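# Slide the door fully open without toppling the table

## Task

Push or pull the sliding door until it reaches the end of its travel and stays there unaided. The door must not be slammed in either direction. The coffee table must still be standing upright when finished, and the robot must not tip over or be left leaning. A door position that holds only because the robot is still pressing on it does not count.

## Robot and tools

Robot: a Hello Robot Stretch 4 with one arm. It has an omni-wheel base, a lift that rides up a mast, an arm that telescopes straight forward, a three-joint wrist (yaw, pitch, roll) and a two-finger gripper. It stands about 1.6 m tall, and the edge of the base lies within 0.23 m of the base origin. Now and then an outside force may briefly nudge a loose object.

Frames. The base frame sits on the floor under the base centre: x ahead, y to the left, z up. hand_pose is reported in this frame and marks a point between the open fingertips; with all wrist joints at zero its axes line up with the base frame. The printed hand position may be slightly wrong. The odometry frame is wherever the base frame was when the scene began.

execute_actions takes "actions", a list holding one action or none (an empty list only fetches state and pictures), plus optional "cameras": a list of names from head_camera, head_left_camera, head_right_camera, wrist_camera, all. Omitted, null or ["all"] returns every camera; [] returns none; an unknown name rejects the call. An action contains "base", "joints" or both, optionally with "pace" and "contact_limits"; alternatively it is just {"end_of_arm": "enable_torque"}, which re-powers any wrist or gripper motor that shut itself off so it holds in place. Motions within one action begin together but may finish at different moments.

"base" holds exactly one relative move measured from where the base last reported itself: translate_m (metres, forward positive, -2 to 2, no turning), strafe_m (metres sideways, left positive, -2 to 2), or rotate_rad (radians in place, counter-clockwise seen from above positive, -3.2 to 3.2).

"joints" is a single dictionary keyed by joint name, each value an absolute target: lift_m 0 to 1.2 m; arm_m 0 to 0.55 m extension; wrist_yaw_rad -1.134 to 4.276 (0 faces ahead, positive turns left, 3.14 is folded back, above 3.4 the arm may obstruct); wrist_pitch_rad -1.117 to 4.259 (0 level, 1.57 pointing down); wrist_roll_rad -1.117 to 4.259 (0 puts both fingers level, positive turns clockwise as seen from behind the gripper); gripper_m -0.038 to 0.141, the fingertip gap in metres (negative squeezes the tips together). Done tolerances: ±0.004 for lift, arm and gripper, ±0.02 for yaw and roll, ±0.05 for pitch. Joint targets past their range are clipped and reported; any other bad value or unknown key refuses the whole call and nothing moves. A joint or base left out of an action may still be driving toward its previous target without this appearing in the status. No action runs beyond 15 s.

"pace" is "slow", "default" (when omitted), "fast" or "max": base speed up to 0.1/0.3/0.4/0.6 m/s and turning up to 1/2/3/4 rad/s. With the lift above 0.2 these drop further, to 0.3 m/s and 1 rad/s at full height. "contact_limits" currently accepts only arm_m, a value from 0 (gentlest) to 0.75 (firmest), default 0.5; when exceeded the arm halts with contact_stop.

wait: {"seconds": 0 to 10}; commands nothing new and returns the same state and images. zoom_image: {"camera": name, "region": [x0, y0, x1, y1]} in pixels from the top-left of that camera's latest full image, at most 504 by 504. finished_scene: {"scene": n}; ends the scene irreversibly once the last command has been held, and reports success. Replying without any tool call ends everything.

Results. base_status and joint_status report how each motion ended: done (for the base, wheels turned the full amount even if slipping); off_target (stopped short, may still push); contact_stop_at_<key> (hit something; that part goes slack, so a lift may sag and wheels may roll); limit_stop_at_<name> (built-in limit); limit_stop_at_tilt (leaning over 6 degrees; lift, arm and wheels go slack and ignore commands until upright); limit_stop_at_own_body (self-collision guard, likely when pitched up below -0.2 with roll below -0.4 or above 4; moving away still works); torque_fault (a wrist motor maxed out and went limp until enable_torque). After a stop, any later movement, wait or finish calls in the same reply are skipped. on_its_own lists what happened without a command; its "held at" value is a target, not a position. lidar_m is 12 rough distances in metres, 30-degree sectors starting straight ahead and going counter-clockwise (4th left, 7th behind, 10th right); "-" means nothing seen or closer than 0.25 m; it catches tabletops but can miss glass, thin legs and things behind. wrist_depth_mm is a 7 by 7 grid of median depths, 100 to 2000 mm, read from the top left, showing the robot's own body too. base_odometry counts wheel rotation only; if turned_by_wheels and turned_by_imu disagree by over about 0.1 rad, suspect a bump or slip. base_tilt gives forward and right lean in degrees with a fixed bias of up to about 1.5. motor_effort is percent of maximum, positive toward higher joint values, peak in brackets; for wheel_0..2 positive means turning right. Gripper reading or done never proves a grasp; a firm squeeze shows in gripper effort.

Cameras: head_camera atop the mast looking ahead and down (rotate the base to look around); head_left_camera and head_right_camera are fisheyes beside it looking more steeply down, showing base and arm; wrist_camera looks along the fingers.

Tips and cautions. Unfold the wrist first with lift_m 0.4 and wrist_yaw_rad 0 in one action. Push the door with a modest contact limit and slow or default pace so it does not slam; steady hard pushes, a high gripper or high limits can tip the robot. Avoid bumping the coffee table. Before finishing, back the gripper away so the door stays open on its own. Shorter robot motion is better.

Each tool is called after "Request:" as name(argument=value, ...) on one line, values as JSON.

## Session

Request:
execute_actions(actions=[])

Scene clock: 0.00 s.
base_odometry: x=+0.000 y=+0.000 heading=+0.000 (m, m, rad; odometry frame)
turned_by_wheels: +0.000 (rad since the last result)
turned_by_imu: +0.000 (rad since the last result)
base_tilt: forward=+0.0 right=+0.1 (deg)
lidar_m: 1.01 0.97 1.00 0.78 0.70 0.73 0.96 2.72 2.55 1.00 0.91 0.94
base_status: not commanded
joint_positions: lift_m=+0.238 arm_m=-0.002 wrist_yaw_rad=+3.233 wrist_pitch_rad=-0.003 wrist_roll_rad=-0.007 gripper_m=+0.057
joint_status: not commanded
motor_effort: lift_m=+19 arm_m=+0 wrist_yaw_rad=-3 wrist_pitch_rad=-8 wrist_roll_rad=-3 gripper_m=-4 wheel_0=+0 wheel_1=-1 wheel_2=+1 (%)
hand_pose: x=-0.1262 y=+0.0607 z=+0.4171 quat_wxyz=(-0.046, +0.002, -0.003, +0.999) (m; base frame)
wrist_depth_mm: - - 139 1499 1042 788 699 / - - 137 1430 1042 798 676 / - - 132 1281 1042 788 683 / - 111 137 1336 1042 798 676 / 183 - - 1576 1042 778 683 / 192 1661 206 1464 195 798 676 / 190 1008 991 110 976 741 683
pictures: head_camera, head_left_camera, head_right_camera, wrist_camera
Images, in order (width x height): head_camera 420x560, head_left_camera 420x672, head_right_camera 420x672, wrist_camera 616x392.

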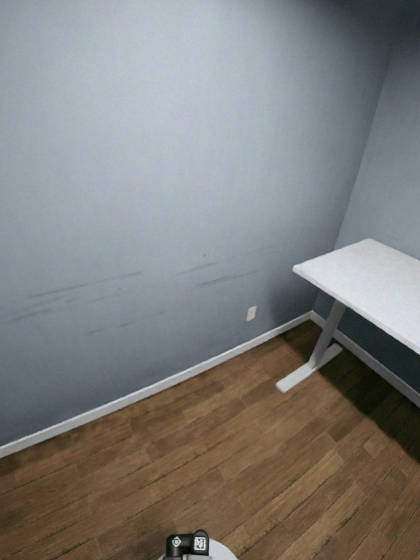

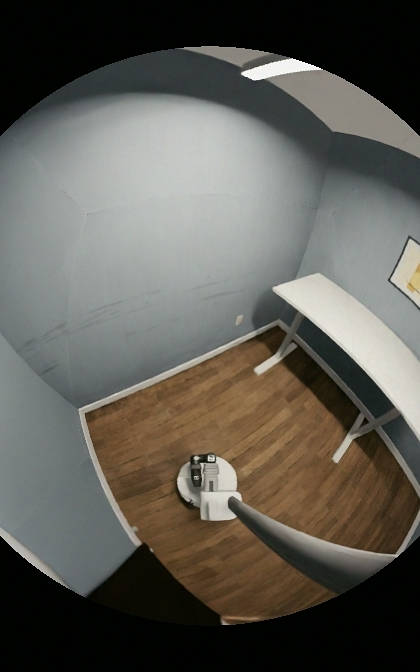

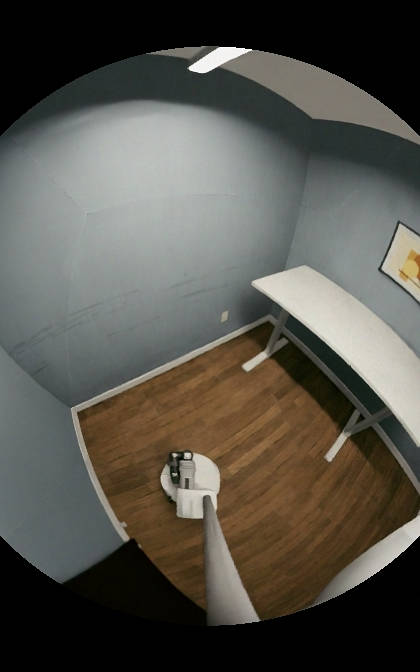

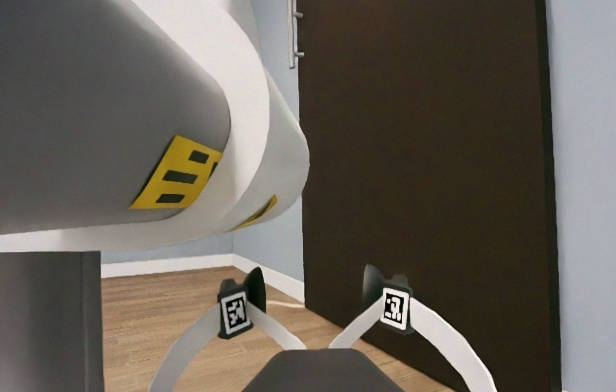

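Request:
execute_actions(actions=[{"base":{"rotate_rad":2.11},"joints":{"lift_m":0.78,"wrist_yaw_rad":0,"gripper_m":0.1},"pace":"fast"}])

Scene clock: 6.30 s.
base_odometry: x=+0.000 y=+0.000 heading=+2.110 (m, m, rad; odometry frame)
turned_by_wheels: +2.110 (rad since the last result)
turned_by_imu: +2.140 (rad since the last result)
base_tilt: forward=+0.0 right=+0.1 (deg)
lidar_m: 0.72 0.73 0.99 2.71 2.46 0.96 0.89 0.98 1.02 0.97 1.01 0.78
base_status: done
joint_positions: lift_m=+0.780 arm_m=-0.002 wrist_yaw_rad=+0.000 wrist_pitch_rad=-0.003 wrist_roll_rad=-0.007 gripper_m=+0.100
joint_status: all done
motor_effort: lift_m=+22(24) arm_m=+0(0) wrist_yaw_rad=-3(9) wrist_pitch_rad=-6(7) wrist_roll_rad=-3(2) gripper_m=-2(5) wheel_0=-1(8) wheel_1=-1(11) wheel_2=+0(11) (%)
hand_pose: x=+0.4576 y=-0.0873 z=+0.9587 quat_wxyz=(+1.000, -0.003, -0.001, +0.000) (m; base frame)
wrist_depth_mm: 508 544 544 549 544 544 535 / 504 544 544 539 544 539 539 / 504 544 544 539 539 539 539 / 500 539 539 539 539 535 539 / 496 539 539 539 544 535 535 / 492 539 198 530 216 535 535 / 492 539 539 110 535 535 535
pictures: head_camera, head_left_camera, head_right_camera, wrist_camera
Images, in order (width x height): head_camera 420x560, head_left_camera 420x672, head_right_camera 420x672, wrist_camera 616x392.

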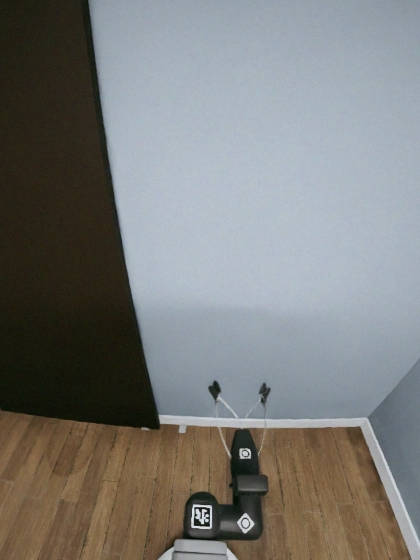

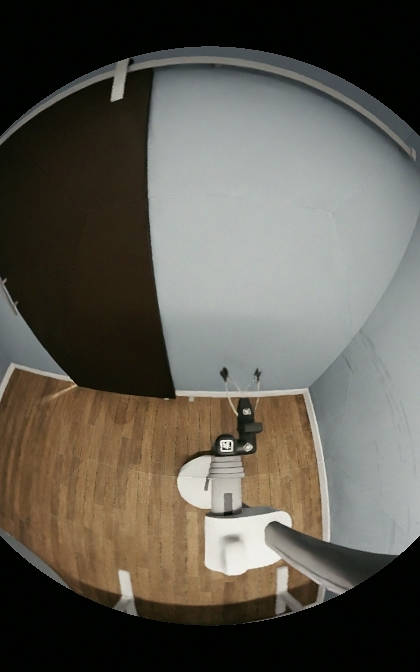

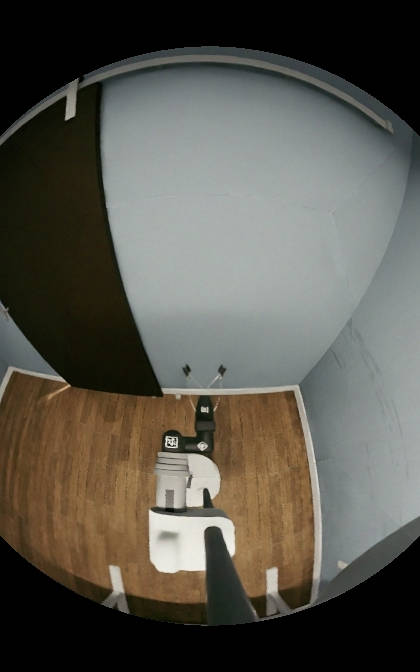

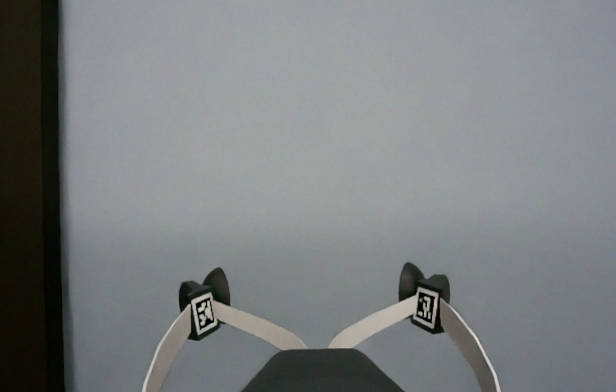

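Request:
execute_actions(actions=[{"base":{"strafe_m":1.2},"joints":{"arm_m":0.06},"pace":"fast"}])

Scene clock: 13.70 s.
base_odometry: x=-1.030 y=-0.616 heading=+2.110 (m, m, rad; odometry frame)
turned_by_wheels: +0.000 (rad since the last result)
turned_by_imu: +0.004 (rad since the last result)
base_tilt: forward=+0.0 right=+0.1 (deg)
lidar_m: 0.64 0.76 1.07 1.50 1.54 1.78 1.70 1.03 1.40 2.18 0.98 0.69
base_status: done
joint_positions: lift_m=+0.780 arm_m=+0.059 wrist_yaw_rad=+0.000 wrist_pitch_rad=-0.003 wrist_roll_rad=-0.007 gripper_m=+0.100
joint_status: all done
motor_effort: lift_m=+22(22) arm_m=+6(7) wrist_yaw_rad=+1(1) wrist_pitch_rad=-7(8) wrist_roll_rad=-3(4) gripper_m=+1(3) wheel_0=+0(10) wheel_1=-2(12) wheel_2=-1(3) (%)
hand_pose: x=+0.5182 y=-0.0874 z=+0.9587 quat_wxyz=(+1.000, -0.003, -0.001, +0.000) (m; base frame)
wrist_depth_mm: 484 424 424 424 421 421 421 / 480 421 424 421 421 421 418 / 480 421 421 421 418 418 421 / 480 421 418 421 418 418 418 / 477 418 418 415 418 418 415 / 473 418 199 415 216 413 418 / 473 418 418 110 421 415 413
pictures: head_camera, head_left_camera, head_right_camera, wrist_camera
Images, in order (width x height): head_camera 420x560, head_left_camera 420x672, head_right_camera 420x672, wrist_camera 616x392.

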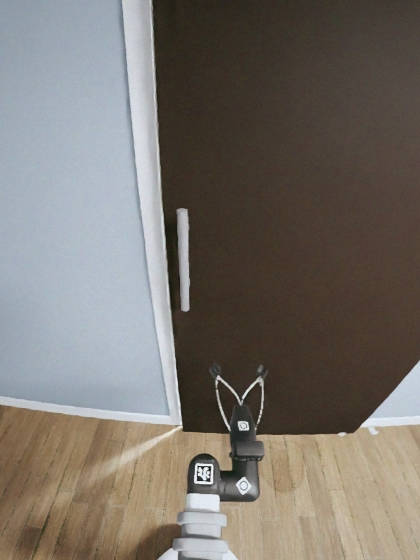

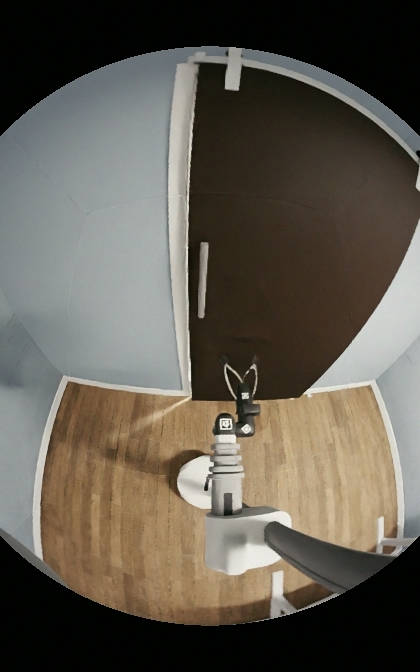

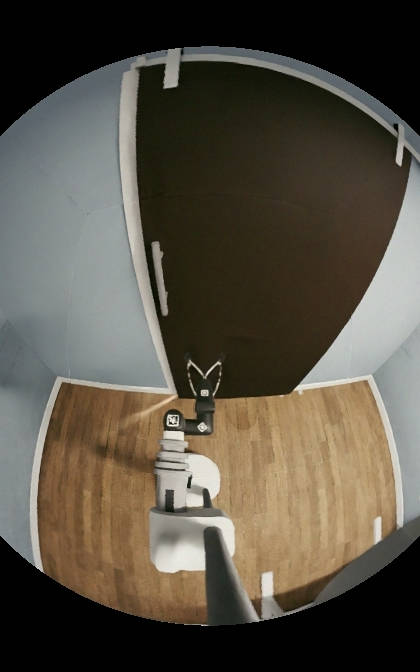

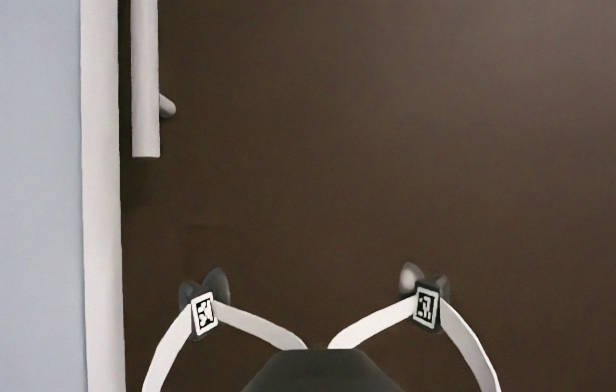

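Request:
execute_actions(actions=[{"base":{"strafe_m":0.135},"joints":{"lift_m":0.97,"arm_m":0.1},"pace":"fast"}], cameras=["wrist_camera"])

Request:
execute_actions(actions=[{"joints":{"arm_m":0.185,"gripper_m":0.07},"contact_limits":{"arm_m":0.2}}], cameras=["wrist_camera"])

Scene clock: 20.73 s.
base_odometry: x=-1.146 y=-0.685 heading=+2.109 (m, m, rad; odometry frame)
turned_by_wheels: +0.000 (rad since the last result)
turned_by_imu: +0.001 (rad since the last result)
base_tilt: forward=-0.1 right=+0.1 (deg)
lidar_m: 0.61 0.76 1.05 1.37 1.40 1.81 1.71 1.14 1.43 2.31 0.98 0.70
base_status: done
joint_positions: lift_m=+0.970 arm_m=+0.099 wrist_yaw_rad=+0.000 wrist_pitch_rad=-0.003 wrist_roll_rad=-0.007 gripper_m=+0.100
joint_status: all done
motor_effort: lift_m=+22(25) arm_m=+6(8) wrist_yaw_rad=-2(3) wrist_pitch_rad=-6(8) wrist_roll_rad=-4(4) gripper_m=-3(1) wheel_0=+1(10) wheel_1=-2(9) wheel_2=-1(3) (%)
hand_pose: x=+0.5583 y=-0.0874 z=+1.1487 quat_wxyz=(+1.000, -0.003, -0.001, +0.000) (m; base frame)
wrist_depth_mm: 442 439 424 382 379 382 379 / 442 439 424 382 384 382 379 / 439 442 424 382 377 379 377 / 442 436 424 379 377 379 377 / 436 436 424 379 377 379 377 / 436 439 198 377 216 377 377 / 436 433 424 110 375 377 379
pictures: wrist_camera
Images, in order (width x height): wrist_camera 616x392.

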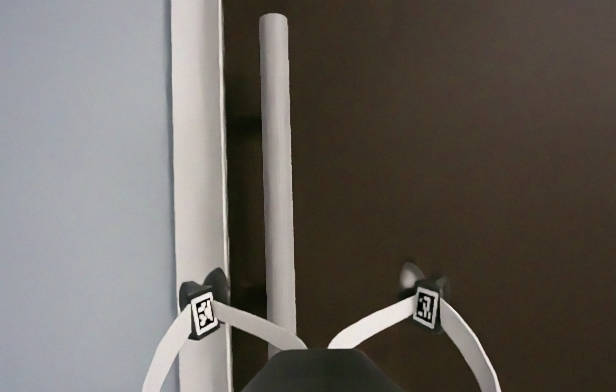

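Scene clock: 21.93 s.
base_odometry: x=-1.146 y=-0.685 heading=+2.109 (m, m, rad; odometry frame)
turned_by_wheels: +0.000 (rad since the last result)
turned_by_imu: +0.000 (rad since the last result)
base_tilt: forward=+0.0 right=+0.1 (deg)
lidar_m: 0.61 0.75 1.07 1.36 1.41 1.80 1.70 1.14 1.42 2.32 0.99 0.67
base_status: not commanded
joint_positions: lift_m=+0.970 arm_m=+0.184 wrist_yaw_rad=+0.000 wrist_pitch_rad=-0.003 wrist_roll_rad=-0.007 gripper_m=+0.070
joint_status: all done
motor_effort: lift_m=+22(22) arm_m=+6(6) wrist_yaw_rad=-2(1) wrist_pitch_rad=-6(7) wrist_roll_rad=-2(3) gripper_m=-1(3) wheel_0=+1(1) wheel_1=-2(2) wheel_2=-1(1) (%)
contact_limits: arm_m 0.2
hand_pose: x=+0.6433 y=-0.0874 z=+1.1487 quat_wxyz=(+1.000, -0.003, -0.001, +0.000) (m; base frame)
wrist_depth_mm: 353 355 297 297 297 296 296 / 355 353 297 296 297 296 294 / 353 353 297 294 296 294 296 / 353 353 296 294 294 294 294 / 351 351 294 294 296 294 294 / 349 353 200 296 197 293 291 / 349 351 294 110 293 291 293
pictures: wrist_camera
Images, in order (width x height): wrist_camera 616x392.

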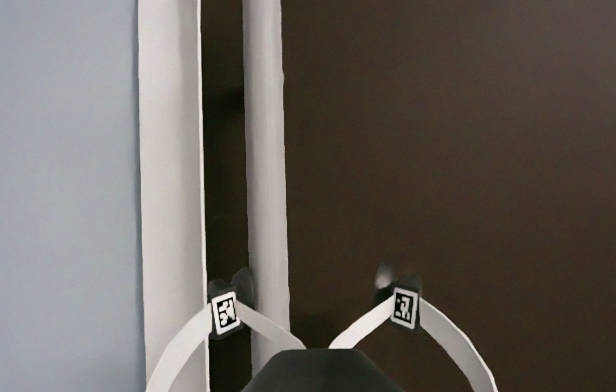

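Request:
execute_actions(actions=[{"base":{"strafe_m":-0.9},"joints":{"arm_m":0.195},"pace":"slow"}], cameras=["head_right_camera","wrist_camera"])

action 0: "base": strafe_m = -0.9 would last too long for one action: at the pace "slow" strafe_m can be at most 0.78 in either direction: name a faster pace, or command the rest in another action

Request:
execute_actions(actions=[{"base":{"strafe_m":-0.78},"joints":{"arm_m":0.195},"pace":"slow"}], cameras=["head_right_camera","wrist_camera"])

Scene clock: 38.63 s.
base_odometry: x=-0.477 y=-0.285 heading=+2.109 (m, m, rad; odometry frame)
turned_by_wheels: +0.000 (rad since the last result)
turned_by_imu: +0.004 (rad since the last result)
base_tilt: forward=+0.0 right=+0.1 (deg)
lidar_m: 0.62 1.10 1.06 2.15 2.20 1.78 0.94 1.00 1.32 1.52 0.98 0.69
base_status: done
joint_positions: lift_m=+0.970 arm_m=+0.194 wrist_yaw_rad=+0.000 wrist_pitch_rad=-0.003 wrist_roll_rad=-0.007 gripper_m=+0.070
joint_status: all done
motor_effort: lift_m=+22(22) arm_m=+6(12) wrist_yaw_rad=+0(35) wrist_pitch_rad=-6(8) wrist_roll_rad=-4(3) gripper_m=-3(9) wheel_0=+1(15) wheel_1=-2(7) wheel_2=+0(3) (%)
hand_pose: x=+0.6533 y=-0.0874 z=+1.1487 quat_wxyz=(+1.000, -0.003, -0.001, +0.000) (m; base frame)
wrist_depth_mm: - - 287 286 286 285 285 / - - 287 285 286 285 285 / - - 286 286 283 285 285 / - - 285 285 285 283 282 / - - 285 283 283 283 283 / - - 200 283 196 283 282 / - - 283 110 282 282 282
pictures: head_right_camera, wrist_camera
Images, in order (width x height): head_right_camera 420x672, wrist_camera 616x392.

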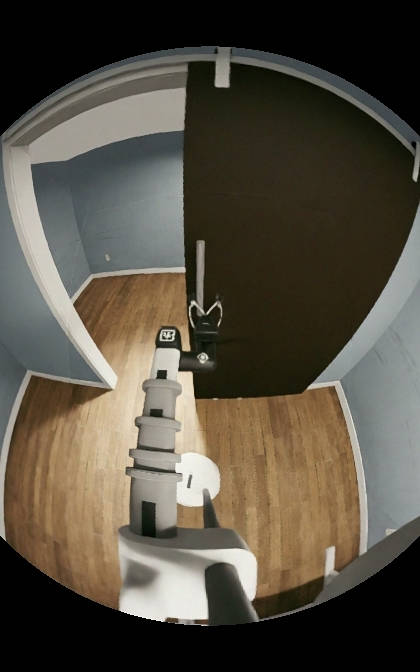

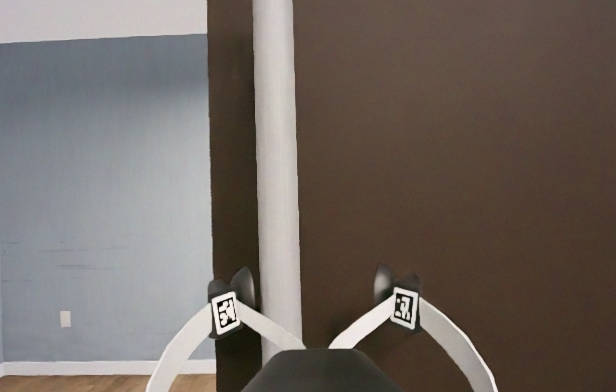

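Request:
execute_actions(actions=[{"base":{"strafe_m":-0.23},"pace":"slow"}], cameras=["head_right_camera","wrist_camera"])

Scene clock: 46.80 s.
base_odometry: x=-0.279 y=-0.167 heading=+2.109 (m, m, rad; odometry frame)
turned_by_wheels: +0.000 (rad since the last result)
turned_by_imu: +0.002 (rad since the last result)
base_tilt: forward=+0.0 right=+0.1 (deg)
lidar_m: 0.61 3.08 1.26 2.38 2.44 1.00 0.94 0.98 1.36 1.30 1.00 0.69
base_status: done
joint_positions: lift_m=+0.970 arm_m=+0.194 wrist_yaw_rad=+0.000 wrist_pitch_rad=-0.003 wrist_roll_rad=-0.007 gripper_m=+0.070
joint_status: not commanded
motor_effort: lift_m=+22(22) arm_m=+6(6) wrist_yaw_rad=-1(37) wrist_pitch_rad=-7(6) wrist_roll_rad=-3(4) gripper_m=-2(7) wheel_0=+2(14) wheel_1=+0(3) wheel_2=+0(6) (%)
hand_pose: x=+0.6533 y=-0.0874 z=+1.1487 quat_wxyz=(+1.000, -0.003, -0.001, +0.000) (m; base frame)
wrist_depth_mm: - - 332 286 285 285 285 / - - 330 224 285 285 285 / - - 327 285 283 285 282 / - - 329 285 285 283 283 / - - 327 286 282 282 282 / - - 200 283 197 282 281 / - - 327 110 281 281 279
pictures: head_right_camera, wrist_camera
Images, in order (width x height): head_right_camera 420x672, wrist_camera 616x392.

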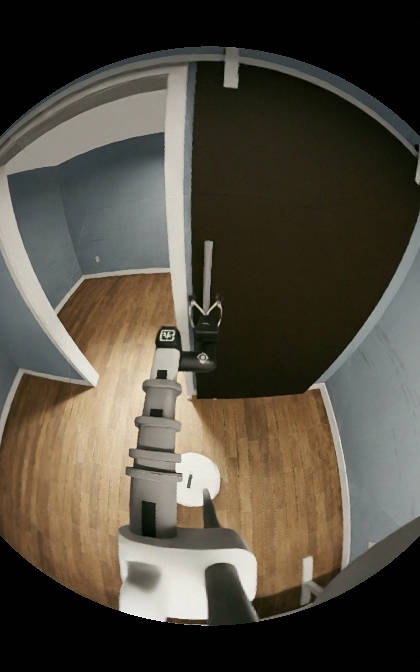

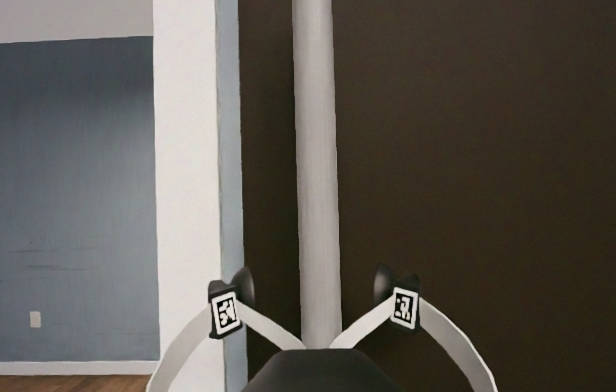

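Request:
execute_actions(actions=[{"base":{"strafe_m":-0.065},"pace":"slow"}], cameras=["wrist_camera"])

Scene clock: 51.93 s.
base_odometry: x=-0.223 y=-0.134 heading=+2.110 (m, m, rad; odometry frame)
turned_by_wheels: +0.000 (rad since the last result)
turned_by_imu: +0.001 (rad since the last result)
base_tilt: forward=+0.0 right=+0.1 (deg)
lidar_m: 0.60 3.07 1.29 2.45 2.48 0.97 0.94 1.00 1.31 1.23 1.01 0.69
base_status: done
joint_positions: lift_m=+0.970 arm_m=+0.194 wrist_yaw_rad=+0.000 wrist_pitch_rad=-0.003 wrist_roll_rad=-0.007 gripper_m=+0.070
joint_status: not commanded
motor_effort: lift_m=+22(22) arm_m=+7(7) wrist_yaw_rad=-1(32) wrist_pitch_rad=-7(6) wrist_roll_rad=-3(4) gripper_m=-4(6) wheel_0=+1(8) wheel_1=+0(8) wheel_2=+0(5) (%)
hand_pose: x=+0.6533 y=-0.0873 z=+1.1487 quat_wxyz=(+1.000, -0.003, -0.001, +0.000) (m; base frame)
wrist_depth_mm: - 332 343 285 285 285 283 / - 330 343 285 285 285 285 / - 330 342 285 285 283 283 / - 330 342 283 283 283 282 / - 329 342 224 282 282 281 / - 329 200 221 197 282 281 / - 327 338 110 281 281 281
pictures: wrist_camera
Images, in order (width x height): wrist_camera 616x392.

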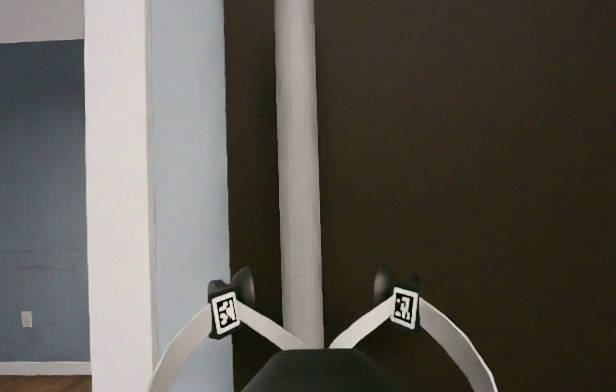

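Request:
execute_actions(actions=[{"base":{"strafe_m":-0.05},"pace":"slow"}], cameras=["wrist_camera"])

Scene clock: 58.93 s.
base_odometry: x=-0.181 y=-0.108 heading=+2.111 (m, m, rad; odometry frame)
turned_by_wheels: +0.002 (rad since the last result)
turned_by_imu: +0.003 (rad since the last result)
base_tilt: forward=+0.0 right=+0.1 (deg)
lidar_m: 0.59 3.10 1.33 2.52 2.44 0.96 0.93 0.98 1.24 1.20 1.01 0.71
base_status: done
joint_positions: lift_m=+0.970 arm_m=+0.194 wrist_yaw_rad=+0.017 wrist_pitch_rad=-0.003 wrist_roll_rad=-0.007 gripper_m=+0.070
joint_status: not commanded
on_its_own: wrist_yaw_rad is at rest, and its effort (-48) is outside its rest range (-13 to +13)
motor_effort: lift_m=+22(22) arm_m=+6(6) wrist_yaw_rad=-48(50) wrist_pitch_rad=-7(7) wrist_roll_rad=-4(3) gripper_m=-9(10) wheel_0=+12(12) wheel_1=+2(4) wheel_2=+6(6) (%)
hand_pose: x=+0.6547 y=-0.0826 z=+1.1487 quat_wxyz=(+1.000, -0.003, -0.001, +0.008) (m; base frame)
wrist_depth_mm: - 345 286 283 281 277 276 / - 347 285 283 281 278 277 / - 345 286 283 279 277 274 / - 343 285 282 279 277 273 / - 343 283 281 278 277 273 / - 338 208 279 197 276 274 / - 330 283 110 278 274 273
pictures: wrist_camera
Images, in order (width x height): wrist_camera 616x392.

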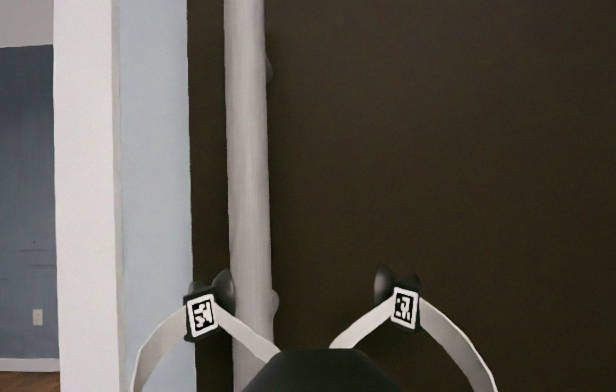

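Request:
execute_actions(actions=[{"base":{"strafe_m":0.045},"joints":{"gripper_m":0.1}}], cameras=[])

Request:
execute_actions(actions=[{"joints":{"arm_m":0.11},"pace":"fast"}], cameras=[])

Request:
finished_scene(scene=2)

Scene clock: 64.40 s.
base_odometry: x=-0.219 y=-0.131 heading=+2.111 (m, m, rad; odometry frame)
turned_by_wheels: +0.000 (rad since the last result)
turned_by_imu: +0.000 (rad since the last result)
base_tilt: forward=+0.0 right=+0.1 (deg)
lidar_m: 0.61 3.12 1.28 2.44 2.47 0.98 0.94 1.00 1.27 1.22 0.98 0.70
base_status: done
joint_positions: lift_m=+0.970 arm_m=+0.194 wrist_yaw_rad=+0.000 wrist_pitch_rad=-0.003 wrist_roll_rad=-0.007 gripper_m=+0.100
joint_status: all done
motor_effort: lift_m=+22(22) arm_m=+6(6) wrist_yaw_rad=-1(49) wrist_pitch_rad=-6(8) wrist_roll_rad=-3(4) gripper_m=-2(9) wheel_0=+0(10) wheel_1=-2(13) wheel_2=-1(7) (%)
hand_pose: x=+0.6533 y=-0.0874 z=+1.1487 quat_wxyz=(+1.000, -0.003, -0.001, +0.000) (m; base frame)
wrist_depth_mm: - 332 342 285 283 283 285 / - 332 343 286 285 285 283 / - 330 343 285 285 285 281 / - 329 342 223 282 282 282 / - 329 342 224 282 282 281 / - 329 198 219 216 282 282 / - 327 342 110 282 281 281
pictures: none
No camera images: the call's "cameras" was empty. Leave "cameras" out to get every camera's image.

Scene clock: 65.43 s.
base_odometry: x=-0.219 y=-0.131 heading=+2.111 (m, m, rad; odometry frame)
turned_by_wheels: +0.000 (rad since the last result)
turned_by_imu: +0.000 (rad since the last result)
base_tilt: forward=+0.0 right=+0.1 (deg)
lidar_m: 0.59 3.06 1.29 2.46 2.46 0.98 0.95 0.99 1.29 1.22 0.99 0.69
base_status: not commanded
joint_positions: lift_m=+0.970 arm_m=+0.111 wrist_yaw_rad=+0.000 wrist_pitch_rad=-0.003 wrist_roll_rad=-0.007 gripper_m=+0.100
joint_status: all done
motor_effort: lift_m=+22(22) arm_m=-6(5) wrist_yaw_rad=-1(1) wrist_pitch_rad=-6(6) wrist_roll_rad=-3(4) gripper_m=-2(2) wheel_0=+0(0) wheel_1=-2(2) wheel_2=-1(1) (%)
hand_pose: x=+0.5705 y=-0.0875 z=+1.1487 quat_wxyz=(+1.000, -0.003, -0.001, +0.000) (m; base frame)
wrist_depth_mm: - 415 430 368 366 366 368 / - 413 424 368 368 366 366 / - 415 427 366 368 366 366 / - 413 424 366 366 364 364 / - 413 424 364 364 366 364 / - 410 198 304 216 362 362 / - - 424 110 364 364 362
pictures: none
No camera images: the call's "cameras" was empty. Leave "cameras" out to get every camera's image.

The scene is finished: the task was done.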